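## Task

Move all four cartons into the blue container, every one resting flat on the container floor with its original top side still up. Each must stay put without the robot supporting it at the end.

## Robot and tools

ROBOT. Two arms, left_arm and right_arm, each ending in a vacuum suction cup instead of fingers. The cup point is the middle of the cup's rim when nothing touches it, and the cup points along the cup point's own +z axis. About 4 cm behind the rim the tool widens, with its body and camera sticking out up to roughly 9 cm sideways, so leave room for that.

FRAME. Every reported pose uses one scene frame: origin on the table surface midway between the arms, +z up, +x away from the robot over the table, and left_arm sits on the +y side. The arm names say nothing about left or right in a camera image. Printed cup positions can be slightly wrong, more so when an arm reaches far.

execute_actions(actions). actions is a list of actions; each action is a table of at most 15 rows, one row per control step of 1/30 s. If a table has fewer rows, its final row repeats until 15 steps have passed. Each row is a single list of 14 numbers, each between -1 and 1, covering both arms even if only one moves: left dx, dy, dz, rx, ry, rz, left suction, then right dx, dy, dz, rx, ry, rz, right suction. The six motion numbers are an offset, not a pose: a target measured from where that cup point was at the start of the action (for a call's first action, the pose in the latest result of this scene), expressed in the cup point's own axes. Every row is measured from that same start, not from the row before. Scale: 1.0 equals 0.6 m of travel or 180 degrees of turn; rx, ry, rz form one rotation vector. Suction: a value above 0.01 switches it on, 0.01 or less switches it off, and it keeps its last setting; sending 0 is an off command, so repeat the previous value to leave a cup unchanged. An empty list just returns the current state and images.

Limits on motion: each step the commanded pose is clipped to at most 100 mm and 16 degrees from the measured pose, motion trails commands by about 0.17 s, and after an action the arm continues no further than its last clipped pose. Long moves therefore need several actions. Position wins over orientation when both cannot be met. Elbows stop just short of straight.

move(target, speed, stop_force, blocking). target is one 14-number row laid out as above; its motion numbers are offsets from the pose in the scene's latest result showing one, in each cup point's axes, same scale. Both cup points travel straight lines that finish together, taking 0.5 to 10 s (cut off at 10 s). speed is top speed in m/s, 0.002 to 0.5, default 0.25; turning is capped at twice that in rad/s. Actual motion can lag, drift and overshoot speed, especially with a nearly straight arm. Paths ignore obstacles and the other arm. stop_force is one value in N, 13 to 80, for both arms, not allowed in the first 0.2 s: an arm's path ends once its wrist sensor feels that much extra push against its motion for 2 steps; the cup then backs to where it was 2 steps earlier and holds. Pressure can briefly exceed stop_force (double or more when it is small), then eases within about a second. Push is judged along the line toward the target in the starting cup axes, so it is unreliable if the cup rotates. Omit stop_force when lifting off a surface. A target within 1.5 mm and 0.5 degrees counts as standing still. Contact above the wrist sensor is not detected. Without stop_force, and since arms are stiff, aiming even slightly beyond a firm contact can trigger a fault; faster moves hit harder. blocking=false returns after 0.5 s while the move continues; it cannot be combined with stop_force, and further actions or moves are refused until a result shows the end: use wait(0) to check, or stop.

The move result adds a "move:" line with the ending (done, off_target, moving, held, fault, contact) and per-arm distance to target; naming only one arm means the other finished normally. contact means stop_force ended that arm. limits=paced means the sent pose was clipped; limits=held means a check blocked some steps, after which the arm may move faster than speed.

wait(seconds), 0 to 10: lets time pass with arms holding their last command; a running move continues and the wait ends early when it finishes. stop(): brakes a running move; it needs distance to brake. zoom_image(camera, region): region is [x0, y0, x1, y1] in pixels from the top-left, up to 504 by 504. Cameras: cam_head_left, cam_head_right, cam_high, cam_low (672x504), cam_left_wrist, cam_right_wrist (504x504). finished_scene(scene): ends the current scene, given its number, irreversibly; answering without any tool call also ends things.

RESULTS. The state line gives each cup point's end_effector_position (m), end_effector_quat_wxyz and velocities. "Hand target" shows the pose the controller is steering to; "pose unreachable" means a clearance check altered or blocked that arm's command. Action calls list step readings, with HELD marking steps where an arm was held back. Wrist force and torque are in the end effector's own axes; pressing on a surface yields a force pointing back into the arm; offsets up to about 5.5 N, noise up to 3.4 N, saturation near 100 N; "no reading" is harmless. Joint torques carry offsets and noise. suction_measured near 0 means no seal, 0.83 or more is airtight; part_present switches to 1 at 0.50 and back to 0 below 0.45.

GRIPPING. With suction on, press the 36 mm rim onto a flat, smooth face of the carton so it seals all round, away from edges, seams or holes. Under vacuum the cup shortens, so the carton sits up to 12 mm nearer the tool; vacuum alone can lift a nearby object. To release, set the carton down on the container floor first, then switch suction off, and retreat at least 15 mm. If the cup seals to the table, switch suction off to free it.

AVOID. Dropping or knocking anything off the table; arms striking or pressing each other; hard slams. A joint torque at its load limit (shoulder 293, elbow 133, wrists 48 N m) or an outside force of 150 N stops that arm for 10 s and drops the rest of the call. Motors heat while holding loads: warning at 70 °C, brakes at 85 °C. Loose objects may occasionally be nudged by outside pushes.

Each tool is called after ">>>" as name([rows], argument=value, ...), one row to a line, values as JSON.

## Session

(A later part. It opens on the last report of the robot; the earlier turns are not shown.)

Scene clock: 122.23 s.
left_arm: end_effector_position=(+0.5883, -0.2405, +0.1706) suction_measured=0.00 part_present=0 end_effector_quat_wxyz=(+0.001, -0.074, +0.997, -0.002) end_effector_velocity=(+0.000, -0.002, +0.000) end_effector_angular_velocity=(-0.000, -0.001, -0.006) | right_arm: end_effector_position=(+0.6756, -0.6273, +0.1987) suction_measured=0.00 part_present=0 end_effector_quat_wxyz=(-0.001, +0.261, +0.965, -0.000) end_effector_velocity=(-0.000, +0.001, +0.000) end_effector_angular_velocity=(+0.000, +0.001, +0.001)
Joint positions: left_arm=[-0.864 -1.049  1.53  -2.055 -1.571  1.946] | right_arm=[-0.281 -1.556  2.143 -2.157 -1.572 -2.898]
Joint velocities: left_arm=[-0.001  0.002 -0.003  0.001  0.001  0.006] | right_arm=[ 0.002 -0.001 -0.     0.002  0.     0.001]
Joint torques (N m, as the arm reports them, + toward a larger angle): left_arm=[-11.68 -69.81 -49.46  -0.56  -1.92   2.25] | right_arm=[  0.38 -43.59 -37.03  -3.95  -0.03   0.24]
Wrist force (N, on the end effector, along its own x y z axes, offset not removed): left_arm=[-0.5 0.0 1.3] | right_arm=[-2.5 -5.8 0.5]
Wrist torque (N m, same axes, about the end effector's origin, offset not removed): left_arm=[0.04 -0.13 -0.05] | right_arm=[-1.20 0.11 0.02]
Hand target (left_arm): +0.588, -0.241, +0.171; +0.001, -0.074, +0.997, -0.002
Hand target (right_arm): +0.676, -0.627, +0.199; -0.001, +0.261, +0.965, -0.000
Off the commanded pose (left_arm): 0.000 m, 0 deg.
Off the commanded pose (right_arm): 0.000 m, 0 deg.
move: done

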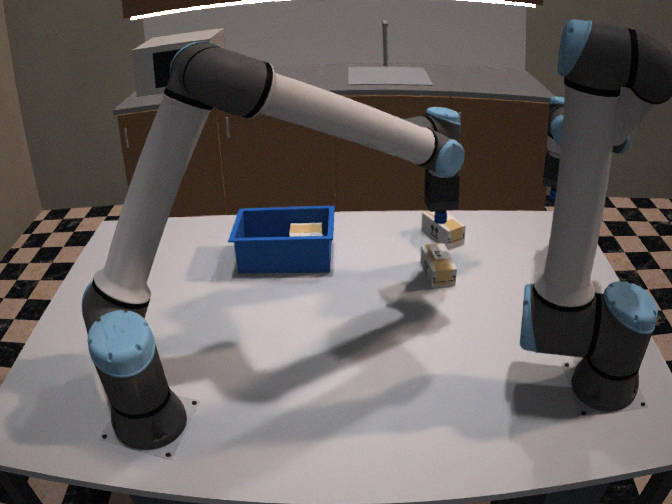

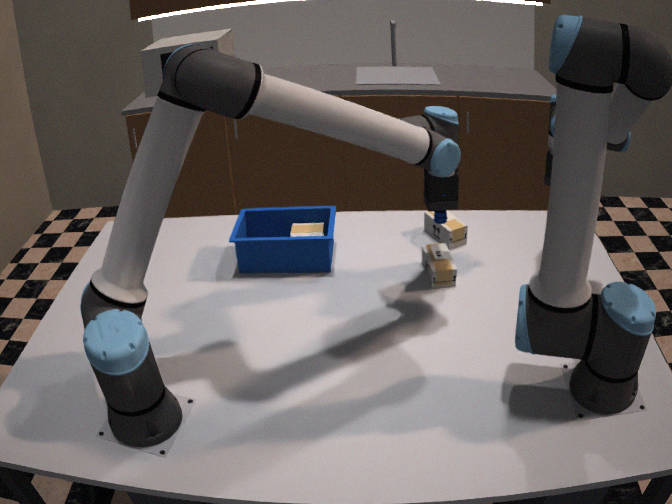

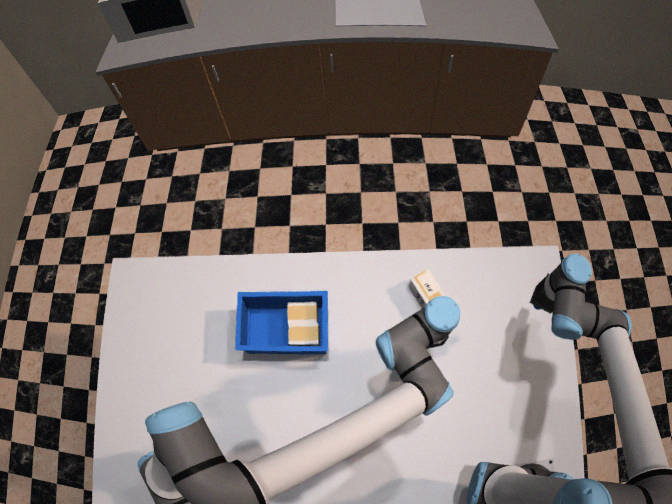

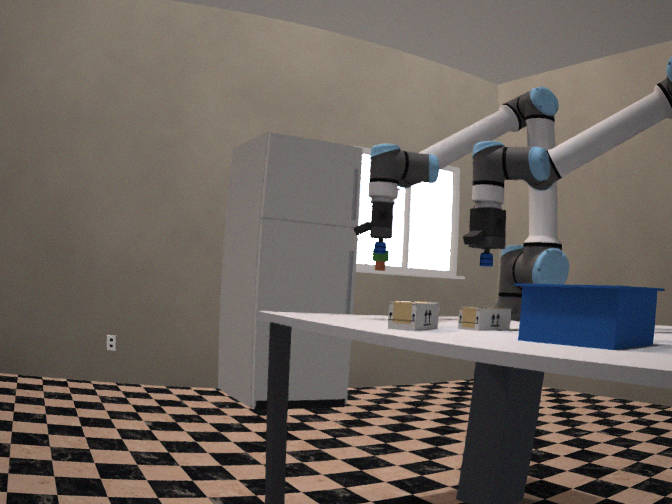

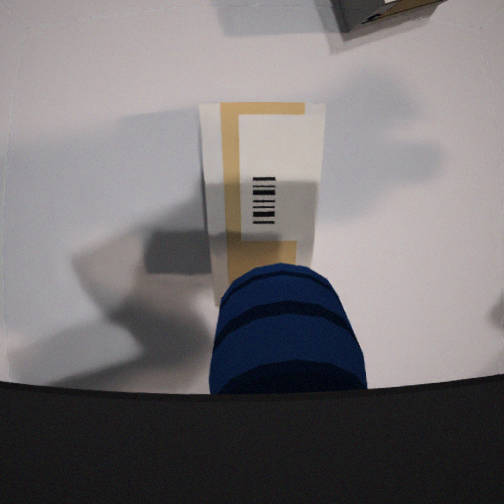

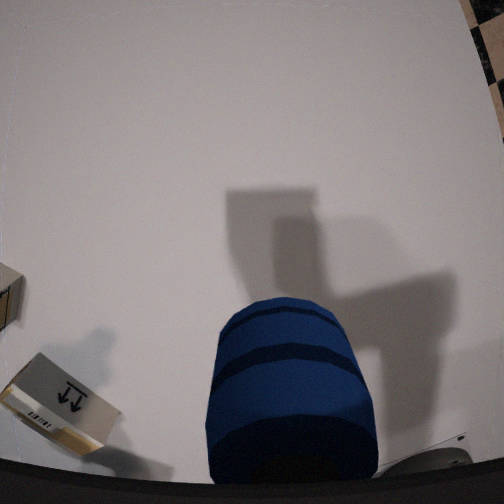

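>>> move(target=[-0.003,-0.003,0.17,0,0,0,0,0,0,0,0,0,0,0])

>>> move(target=[0,0,0.06,0,0,0,1,0,0,0,0,0,0,0], speed=0.012, stop_force=13)

Scene clock: 128.97 s.
left_arm: end_effector_position=(+0.5905, -0.2422, +0.0687) suction_measured=0.00 part_present=0 end_effector_quat_wxyz=(+0.001, -0.074, +0.997, -0.002) end_effector_velocity=(+0.000, -0.000, -0.001) end_effector_angular_velocity=(-0.000, -0.000, +0.000) | right_arm: end_effector_position=(+0.6756, -0.6273, +0.1987) suction_measured=0.00 part_present=0 end_effector_quat_wxyz=(-0.001, +0.261, +0.965, -0.000) end_effector_velocity=(-0.001, +0.001, -0.000) end_effector_angular_velocity=(+0.000, +0.001, +0.003)
Joint positions: left_arm=[-0.863 -0.958  1.586 -2.203 -1.571  1.947] | right_arm=[-0.281 -1.556  2.143 -2.157 -1.572 -2.898]
Joint velocities: left_arm=[-0.     0.002  0.    -0.002  0.    -0.   ] | right_arm=[ 0.001 -0.     0.     0.001 -0.    -0.001]
Joint torques (N m, as the arm reports them, + toward a larger angle): left_arm=[ 13.84 -76.34 -30.84  -7.62   0.69   2.63] | right_arm=[ -0.89 -41.05 -36.04  -3.65  -0.29  -0.21]
Wrist force (N, on the end effector, along its own x y z axes, offset not removed): left_arm=[3.2 -2.1 -0.4] | right_arm=[1.4 -2.6 -1.3]
Wrist torque (N m, same axes, about the end effector's origin, offset not removed): left_arm=[-0.41 -0.72 -0.11] | right_arm=[-0.69 -0.46 0.00]
Hand target (left_arm): +0.591, -0.242, +0.069; +0.001, -0.074, +0.997, -0.002
Hand target (right_arm): +0.676, -0.627, +0.199; -0.001, +0.261, +0.965, -0.000
Off the commanded pose (left_arm): 0.000 m, 0 deg.
Off the commanded pose (right_arm): 0.000 m, 0 deg.
move: done

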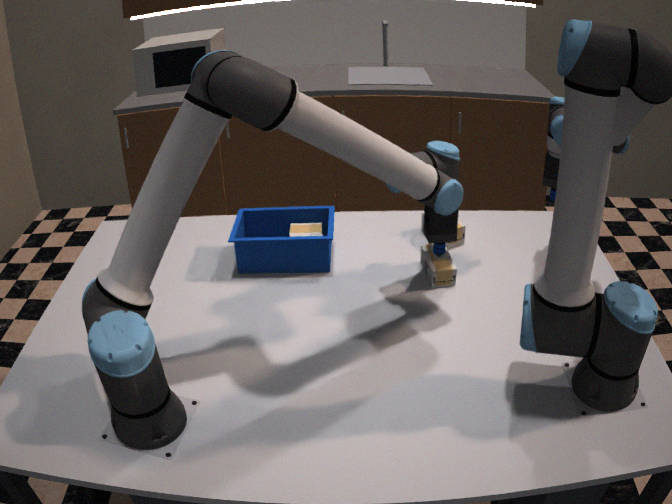

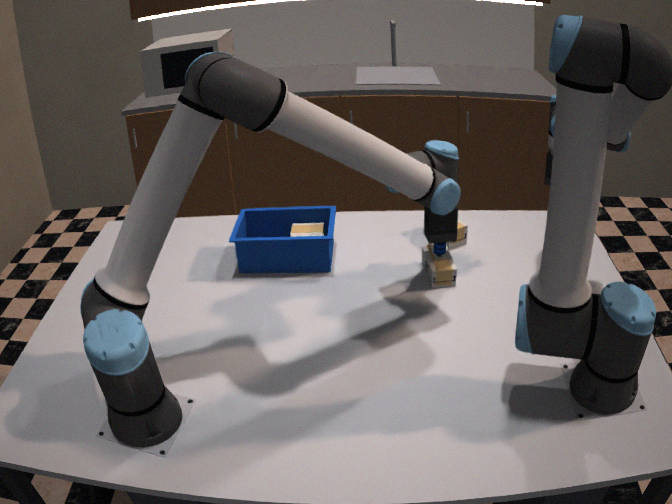

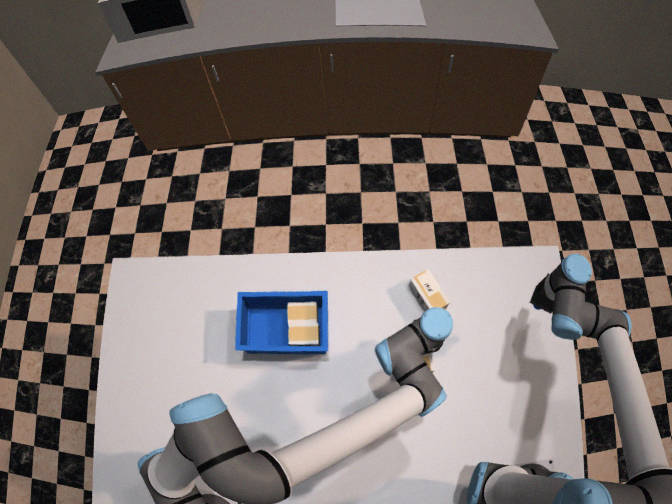

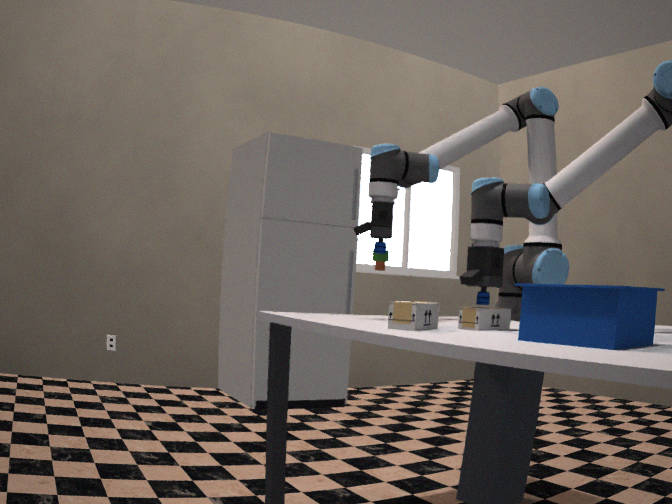

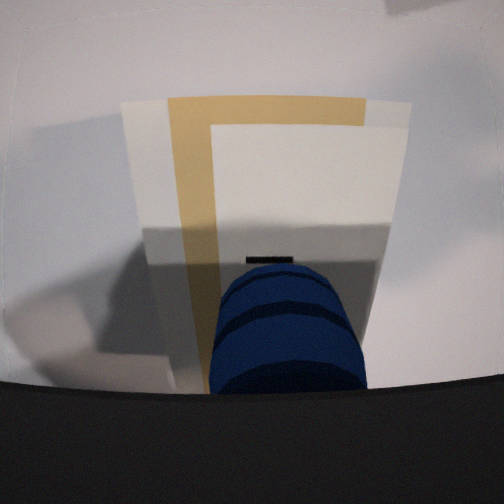

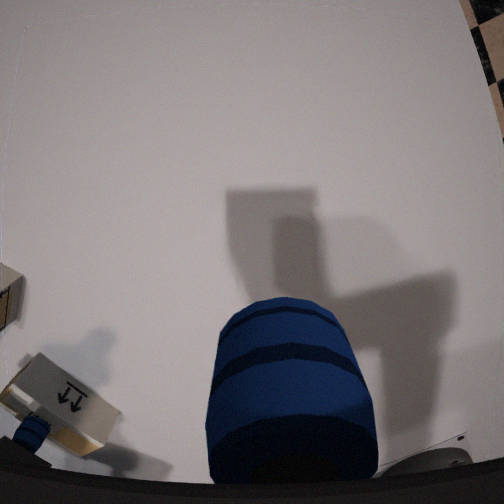

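Scene clock: 131.20 s.
left_arm: end_effector_position=(+0.5906, -0.2423, +0.0466) suction_measured=0.91 part_present=1 end_effector_quat_wxyz=(+0.001, -0.074, +0.997, -0.002) end_effector_velocity=(-0.001, +0.001, +0.001) end_effector_angular_velocity=(+0.004, +0.003, +0.000) | right_arm: end_effector_position=(+0.6756, -0.6273, +0.1987) suction_measured=0.00 part_present=0 end_effector_quat_wxyz=(-0.001, +0.261, +0.965, -0.000) end_effector_velocity=(-0.000, -0.000, -0.000) end_effector_angular_velocity=(-0.000, +0.000, +0.000)
Joint positions: left_arm=[-0.863 -0.936  1.596 -2.235 -1.571  1.948] | right_arm=[-0.281 -1.556  2.143 -2.157 -1.572 -2.898]
Joint velocities: left_arm=[ 0.    -0.001 -0.     0.006 -0.001  0.   ] | right_arm=[-0. -0.  0. -0. -0. -0.]
Joint torques (N m, as the arm reports them, + toward a larger angle): left_arm=[  4.76 -78.34 -33.96  -0.14   0.29   2.89] | right_arm=[  1.12 -36.2  -35.37  -4.21  -0.14  -0.05]
Wrist force (N, on the end effector, along its own x y z axes, offset not removed): left_arm=[10.7 17.3 -39.5] | right_arm=[1.4 -3.7 -0.4]
Wrist torque (N m, same axes, about the end effector's origin, offset not removed): left_arm=[0.38 -0.69 -0.13] | right_arm=[-0.65 -0.42 0.06]
Hand target (left_arm): +0.591, -0.242, +0.047; +0.001, -0.074, +0.997, -0.002
Hand target (right_arm): +0.676, -0.627, +0.199; -0.001, +0.261, +0.965, -0.000
Off the commanded pose (left_arm): 0.014 m, 0 deg.
Off the commanded pose (right_arm): 0.000 m, 0 deg.
move: contact (left_arm)

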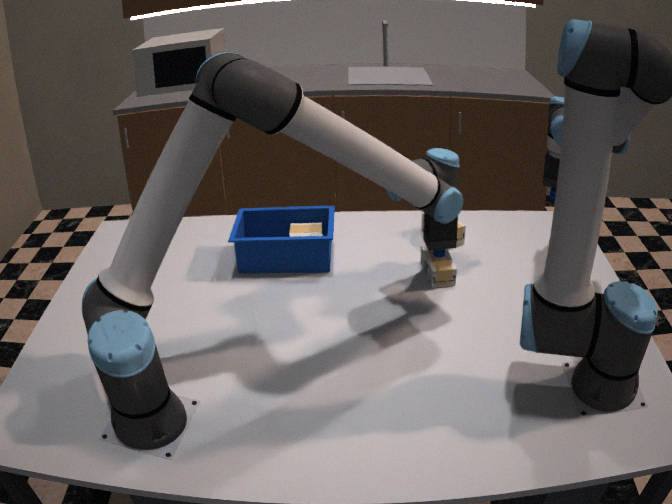

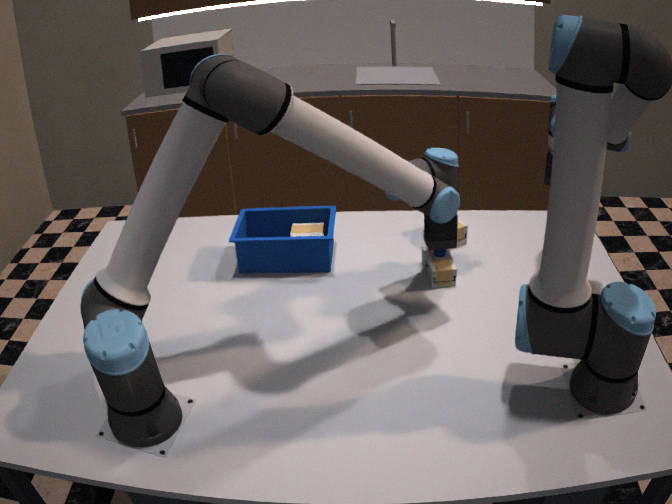

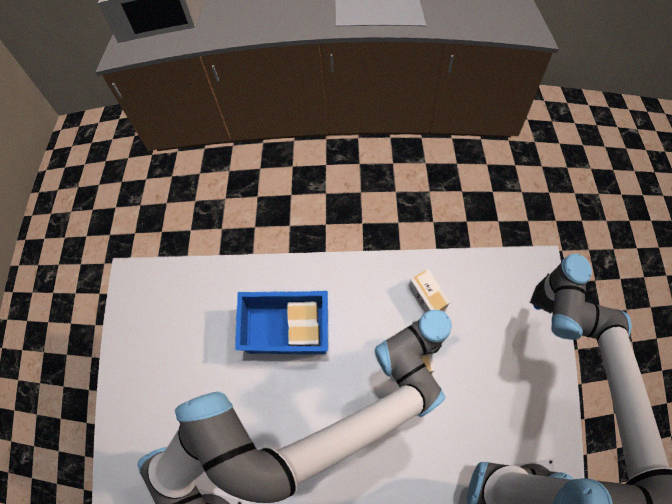

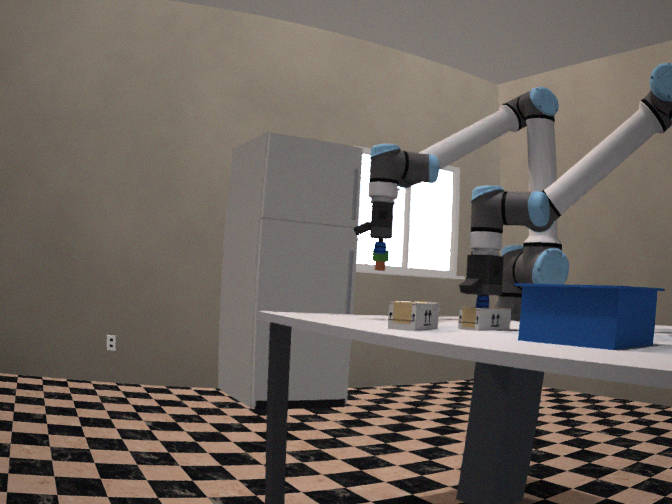

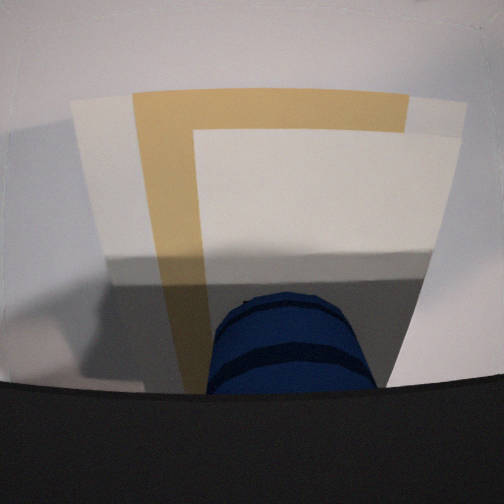

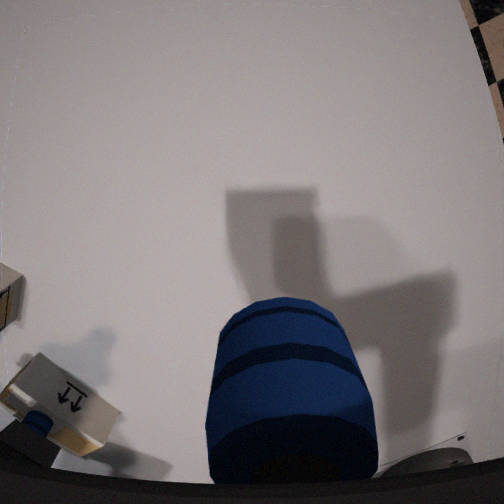

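>>> move(target=[0,0,-0.26,0,0,0,1,0,0,0,0,0,0,0])

>>> move(target=[-0.322,0.785,0,0,0,0.547,1,0,0,0,0,0,0,0], speed=0.3)

>>> move(target=[0,0,0.09,0,0,0,1,0,0,0,0,0,0,0], speed=0.08)

Scene clock: 145.67 s.
left_arm: end_effector_position=(+0.5903, -0.2419, +0.2025) suction_measured=0.91 part_present=1 end_effector_quat_wxyz=(+0.001, -0.074, +0.997, -0.002) end_effector_velocity=(-0.000, -0.000, +0.002) end_effector_angular_velocity=(-0.001, -0.000, -0.000) | right_arm: end_effector_position=(+0.6756, -0.6273, +0.1987) suction_measured=0.00 part_present=0 end_effector_quat_wxyz=(-0.001, +0.261, +0.965, -0.000) end_effector_velocity=(+0.000, -0.000, +0.000) end_effector_angular_velocity=(-0.000, -0.001, -0.002)
Joint positions: left_arm=[-0.863 -1.069  1.499 -2.005 -1.571  1.947] | right_arm=[-0.281 -1.556  2.143 -2.157 -1.572 -2.898]
Joint velocities: left_arm=[-0.    -0.001 -0.002  0.002 -0.    -0.   ] | right_arm=[-0.    -0.    -0.    -0.     0.     0.002]
Joint torques (N m, as the arm reports them, + toward a larger angle): left_arm=[ -10.91 -112.28  -51.85   -1.26   -1.42   -2.74] | right_arm=[  0.41 -39.66 -35.33  -4.73  -0.23  -0.01]
Wrist force (N, on the end effector, along its own x y z axes, offset not removed): left_arm=[1.3 -1.3 5.5] | right_arm=[-0.5 -2.7 -0.2]
Wrist torque (N m, same axes, about the end effector's origin, offset not removed): left_arm=[-0.16 -0.41 -0.24] | right_arm=[-0.67 -0.12 -0.03]
Hand target (left_arm): +0.590, -0.242, +0.203; +0.001, -0.074, +0.997, -0.002
Hand target (right_arm): +0.676, -0.627, +0.199; -0.001, +0.261, +0.965, -0.000
Off the commanded pose (left_arm): 0.000 m, 0 deg.
Off the commanded pose (right_arm): 0.000 m, 0 deg.
move: done

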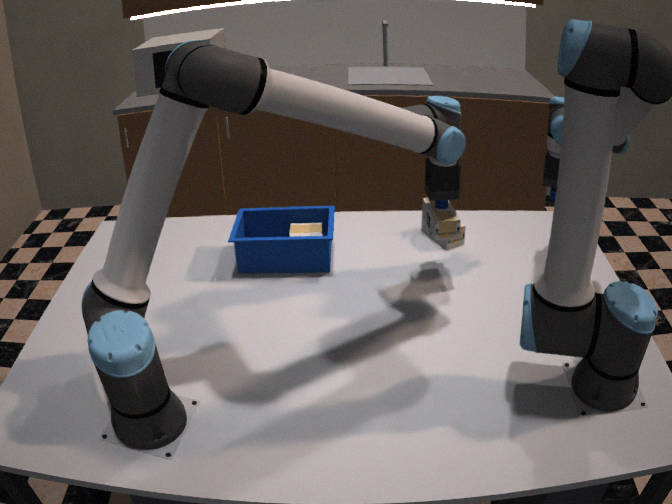

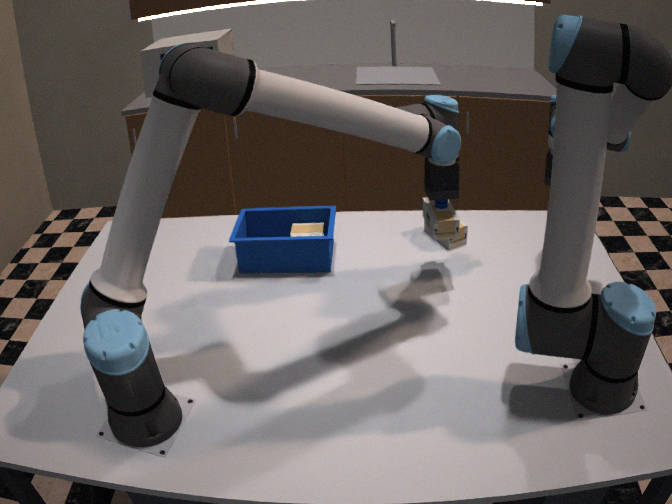

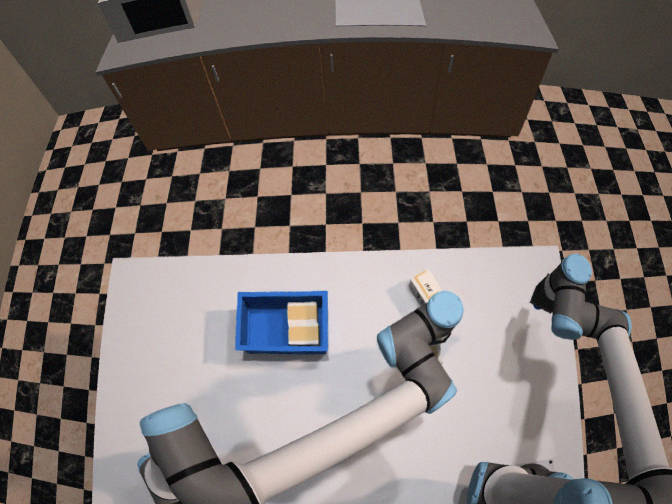

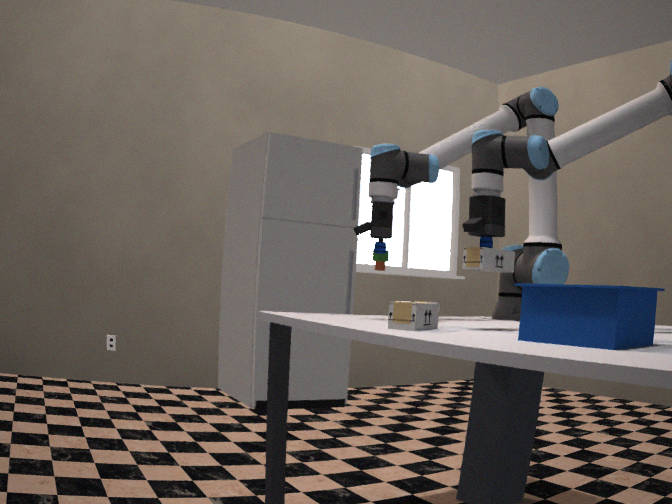

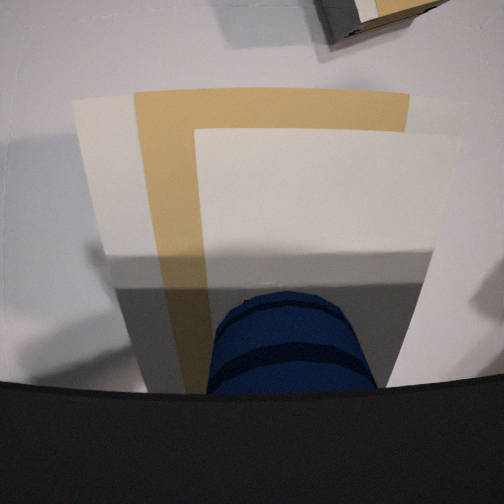

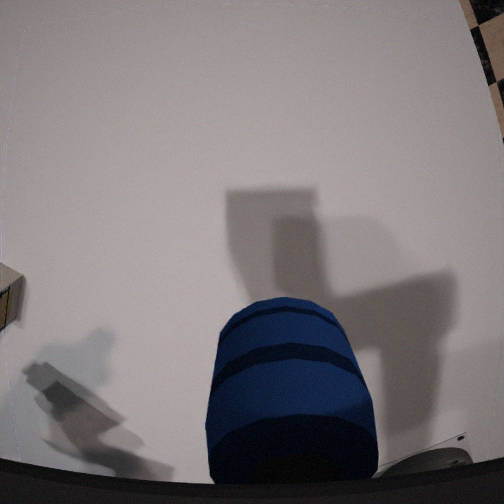

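Scene clock: 149.10 s.
left_arm: end_effector_position=(+0.7121, +0.2524, +0.2019) suction_measured=0.91 part_present=1 end_effector_quat_wxyz=(+0.002, +0.707, +0.707, +0.000) end_effector_velocity=(+0.000, +0.001, +0.000) end_effector_angular_velocity=(-0.001, +0.001, -0.007) | right_arm: end_effector_position=(+0.6756, -0.6273, +0.1987) suction_measured=0.00 part_present=0 end_effector_quat_wxyz=(-0.001, +0.261, +0.965, -0.000) end_effector_velocity=(+0.000, +0.001, -0.000) end_effector_angular_velocity=(-0.001, -0.000, +0.001)
Joint positions: left_arm=[-0.342 -1.33   1.876 -2.121 -1.571  4.186] | right_arm=[-0.281 -1.556  2.143 -2.157 -1.572 -2.898]
Joint velocities: left_arm=[ 0.002  0.    -0.001  0.001 -0.001  0.009] | right_arm=[ 0.002  0.     0.    -0.001 -0.001  0.   ]
Joint torques (N m, as the arm reports them, + toward a larger angle): left_arm=[  9.74 -66.5  -49.53  -4.81  -1.9    2.51] | right_arm=[ -1.14 -39.83 -34.7   -4.2    0.1    0.15]
Wrist force (N, on the end effector, along its own x y z axes, offset not removed): left_arm=[2.0 0.2 2.7] | right_arm=[-0.8 -5.1 1.3]
Wrist torque (N m, same axes, about the end effector's origin, offset not removed): left_arm=[0.07 -0.56 -0.15] | right_arm=[-0.96 -0.12 0.10]
Hand target (left_arm): +0.712, +0.253, +0.202; +0.002, +0.707, +0.707, +0.000
Hand target (right_arm): +0.676, -0.627, +0.199; -0.001, +0.261, +0.965, -0.000
Off the commanded pose (left_arm): 0.001 m, 0 deg.
Off the commanded pose (right_arm): 0.000 m, 0 deg.
move: done

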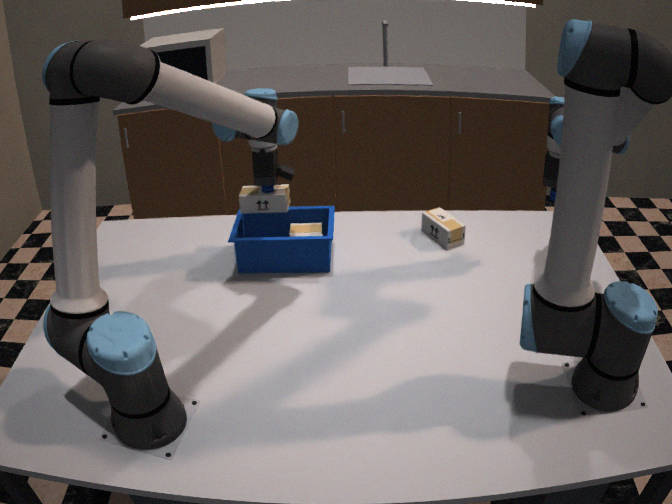

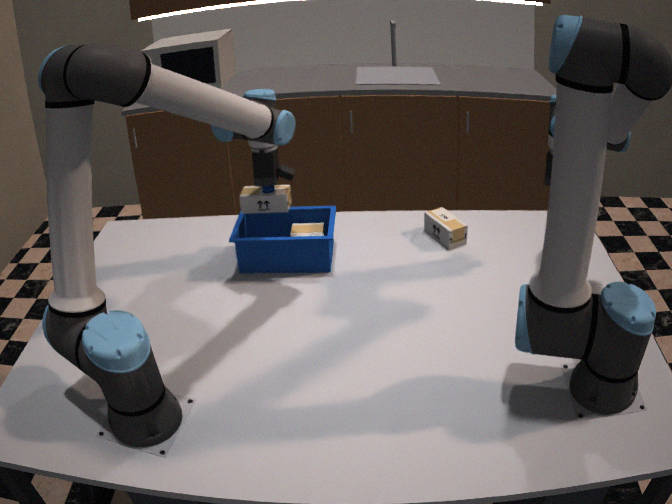

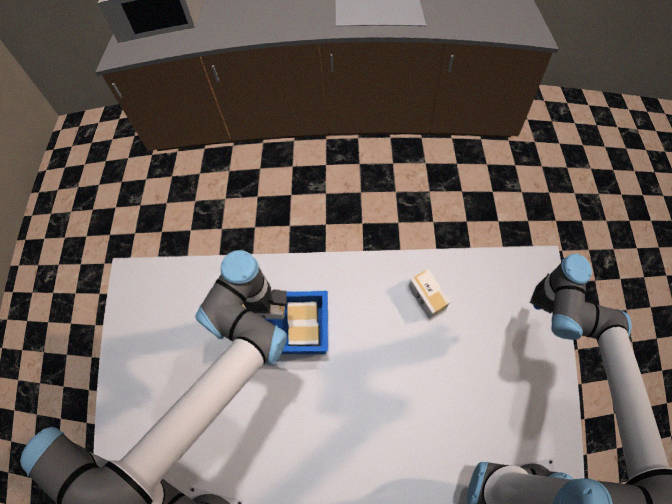

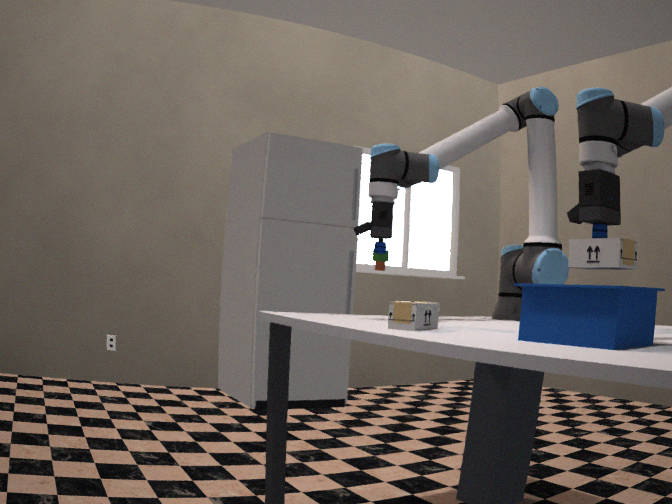

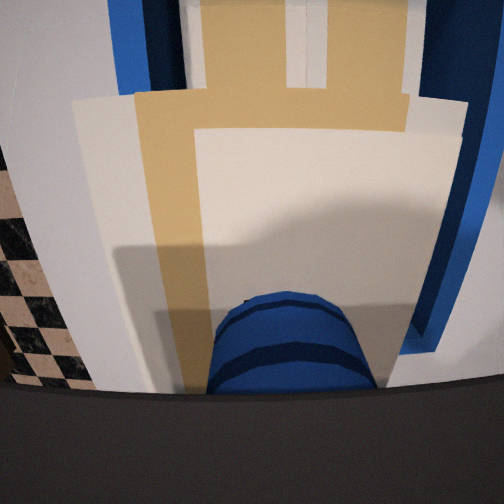

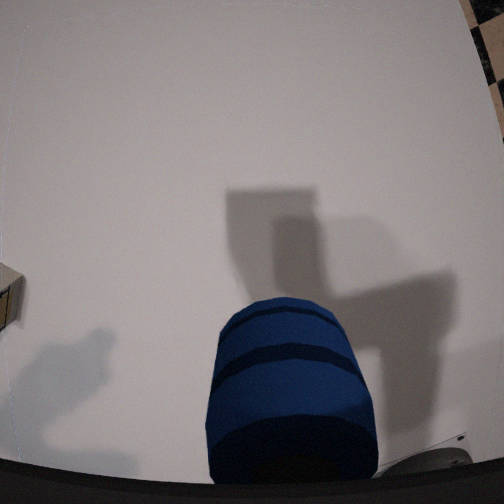

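Scene clock: 150.20 s.
left_arm: end_effector_position=(+0.7122, +0.2523, +0.1481) suction_measured=0.91 part_present=1 end_effector_quat_wxyz=(+0.002, +0.707, +0.707, +0.000) end_effector_velocity=(+0.001, -0.001, -0.002) end_effector_angular_velocity=(-0.002, -0.002, -0.000) | right_arm: end_effector_position=(+0.6756, -0.6273, +0.1987) suction_measured=0.00 part_present=0 end_effector_quat_wxyz=(-0.001, +0.261, +0.965, -0.000) end_effector_velocity=(+0.000, +0.000, +0.000) end_effector_angular_velocity=(-0.002, -0.001, +0.001)
Joint positions: left_arm=[-0.342 -1.278  1.92  -2.217 -1.571  4.186] | right_arm=[-0.281 -1.556  2.143 -2.157 -1.572 -2.898]
Joint velocities: left_arm=[-0.     0.002  0.001 -0.006 -0.     0.   ] | right_arm=[ 0.001 -0.     0.    -0.002 -0.001  0.   ]
Joint torques (N m, as the arm reports them, + toward a larger angle): left_arm=[ -5.94 -50.02 -32.18  -8.64   1.21  -1.58] | right_arm=[  0.11 -41.61 -35.57  -3.59   0.54  -0.3 ]
Wrist force (N, on the end effector, along its own x y z axes, offset not removed): left_arm=[0.0 -1.9 5.6] | right_arm=[-0.4 -4.1 -1.8]
Wrist torque (N m, same axes, about the end effector's origin, offset not removed): left_arm=[-0.18 -0.29 -0.12] | right_arm=[-0.81 -0.29 -0.02]
Hand target (left_arm): +0.712, +0.252, +0.148; +0.002, +0.707, +0.707, +0.000
Hand target (right_arm): +0.676, -0.627, +0.199; -0.001, +0.261, +0.965, -0.000
Off the commanded pose (left_arm): 0.000 m, 0 deg.
Off the commanded pose (right_arm): 0.000 m, 0 deg.
move: done

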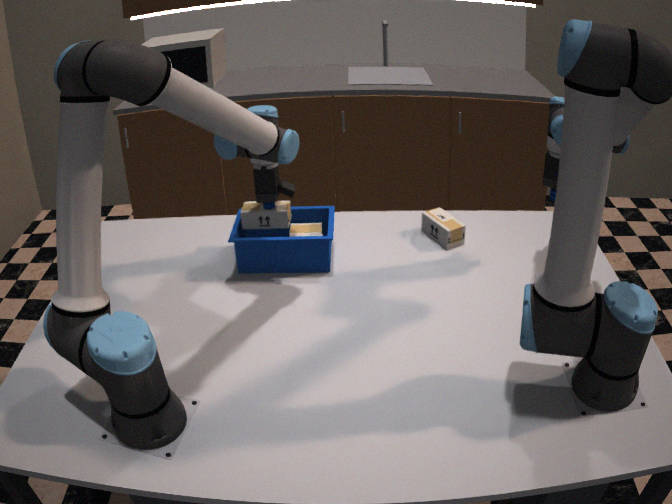

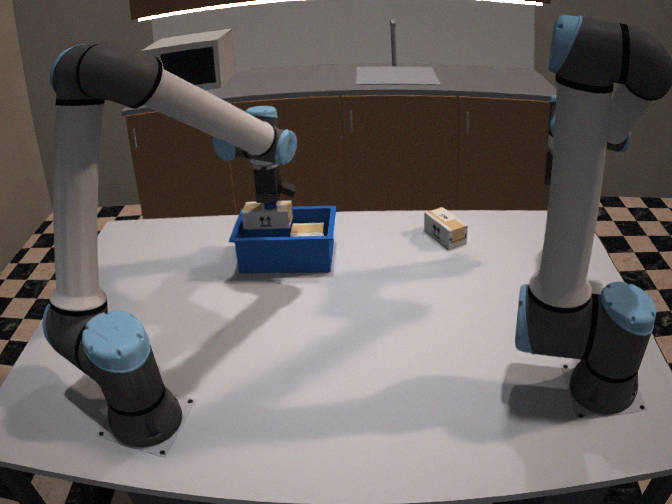

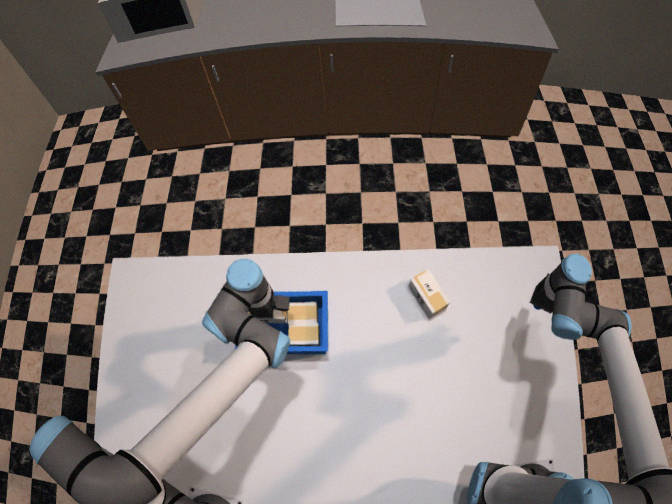

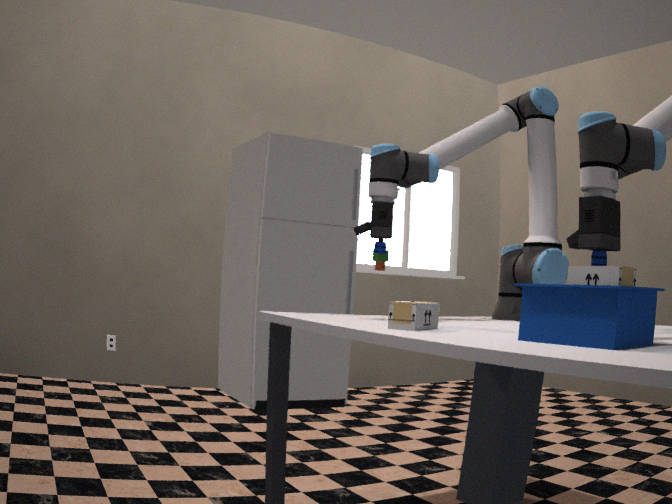

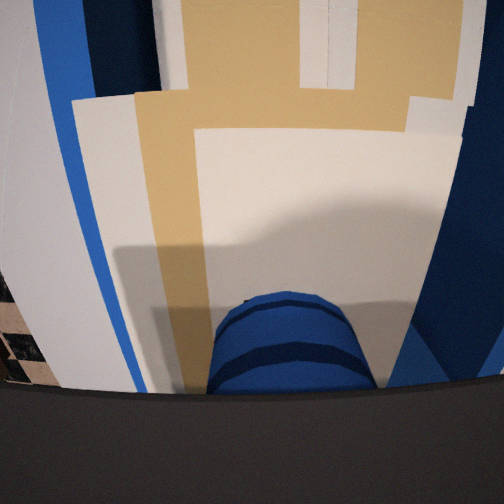

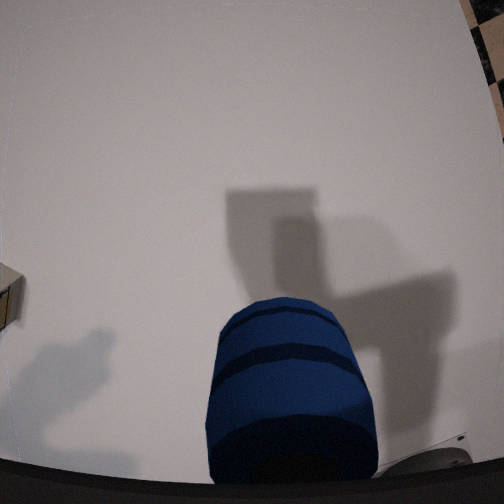

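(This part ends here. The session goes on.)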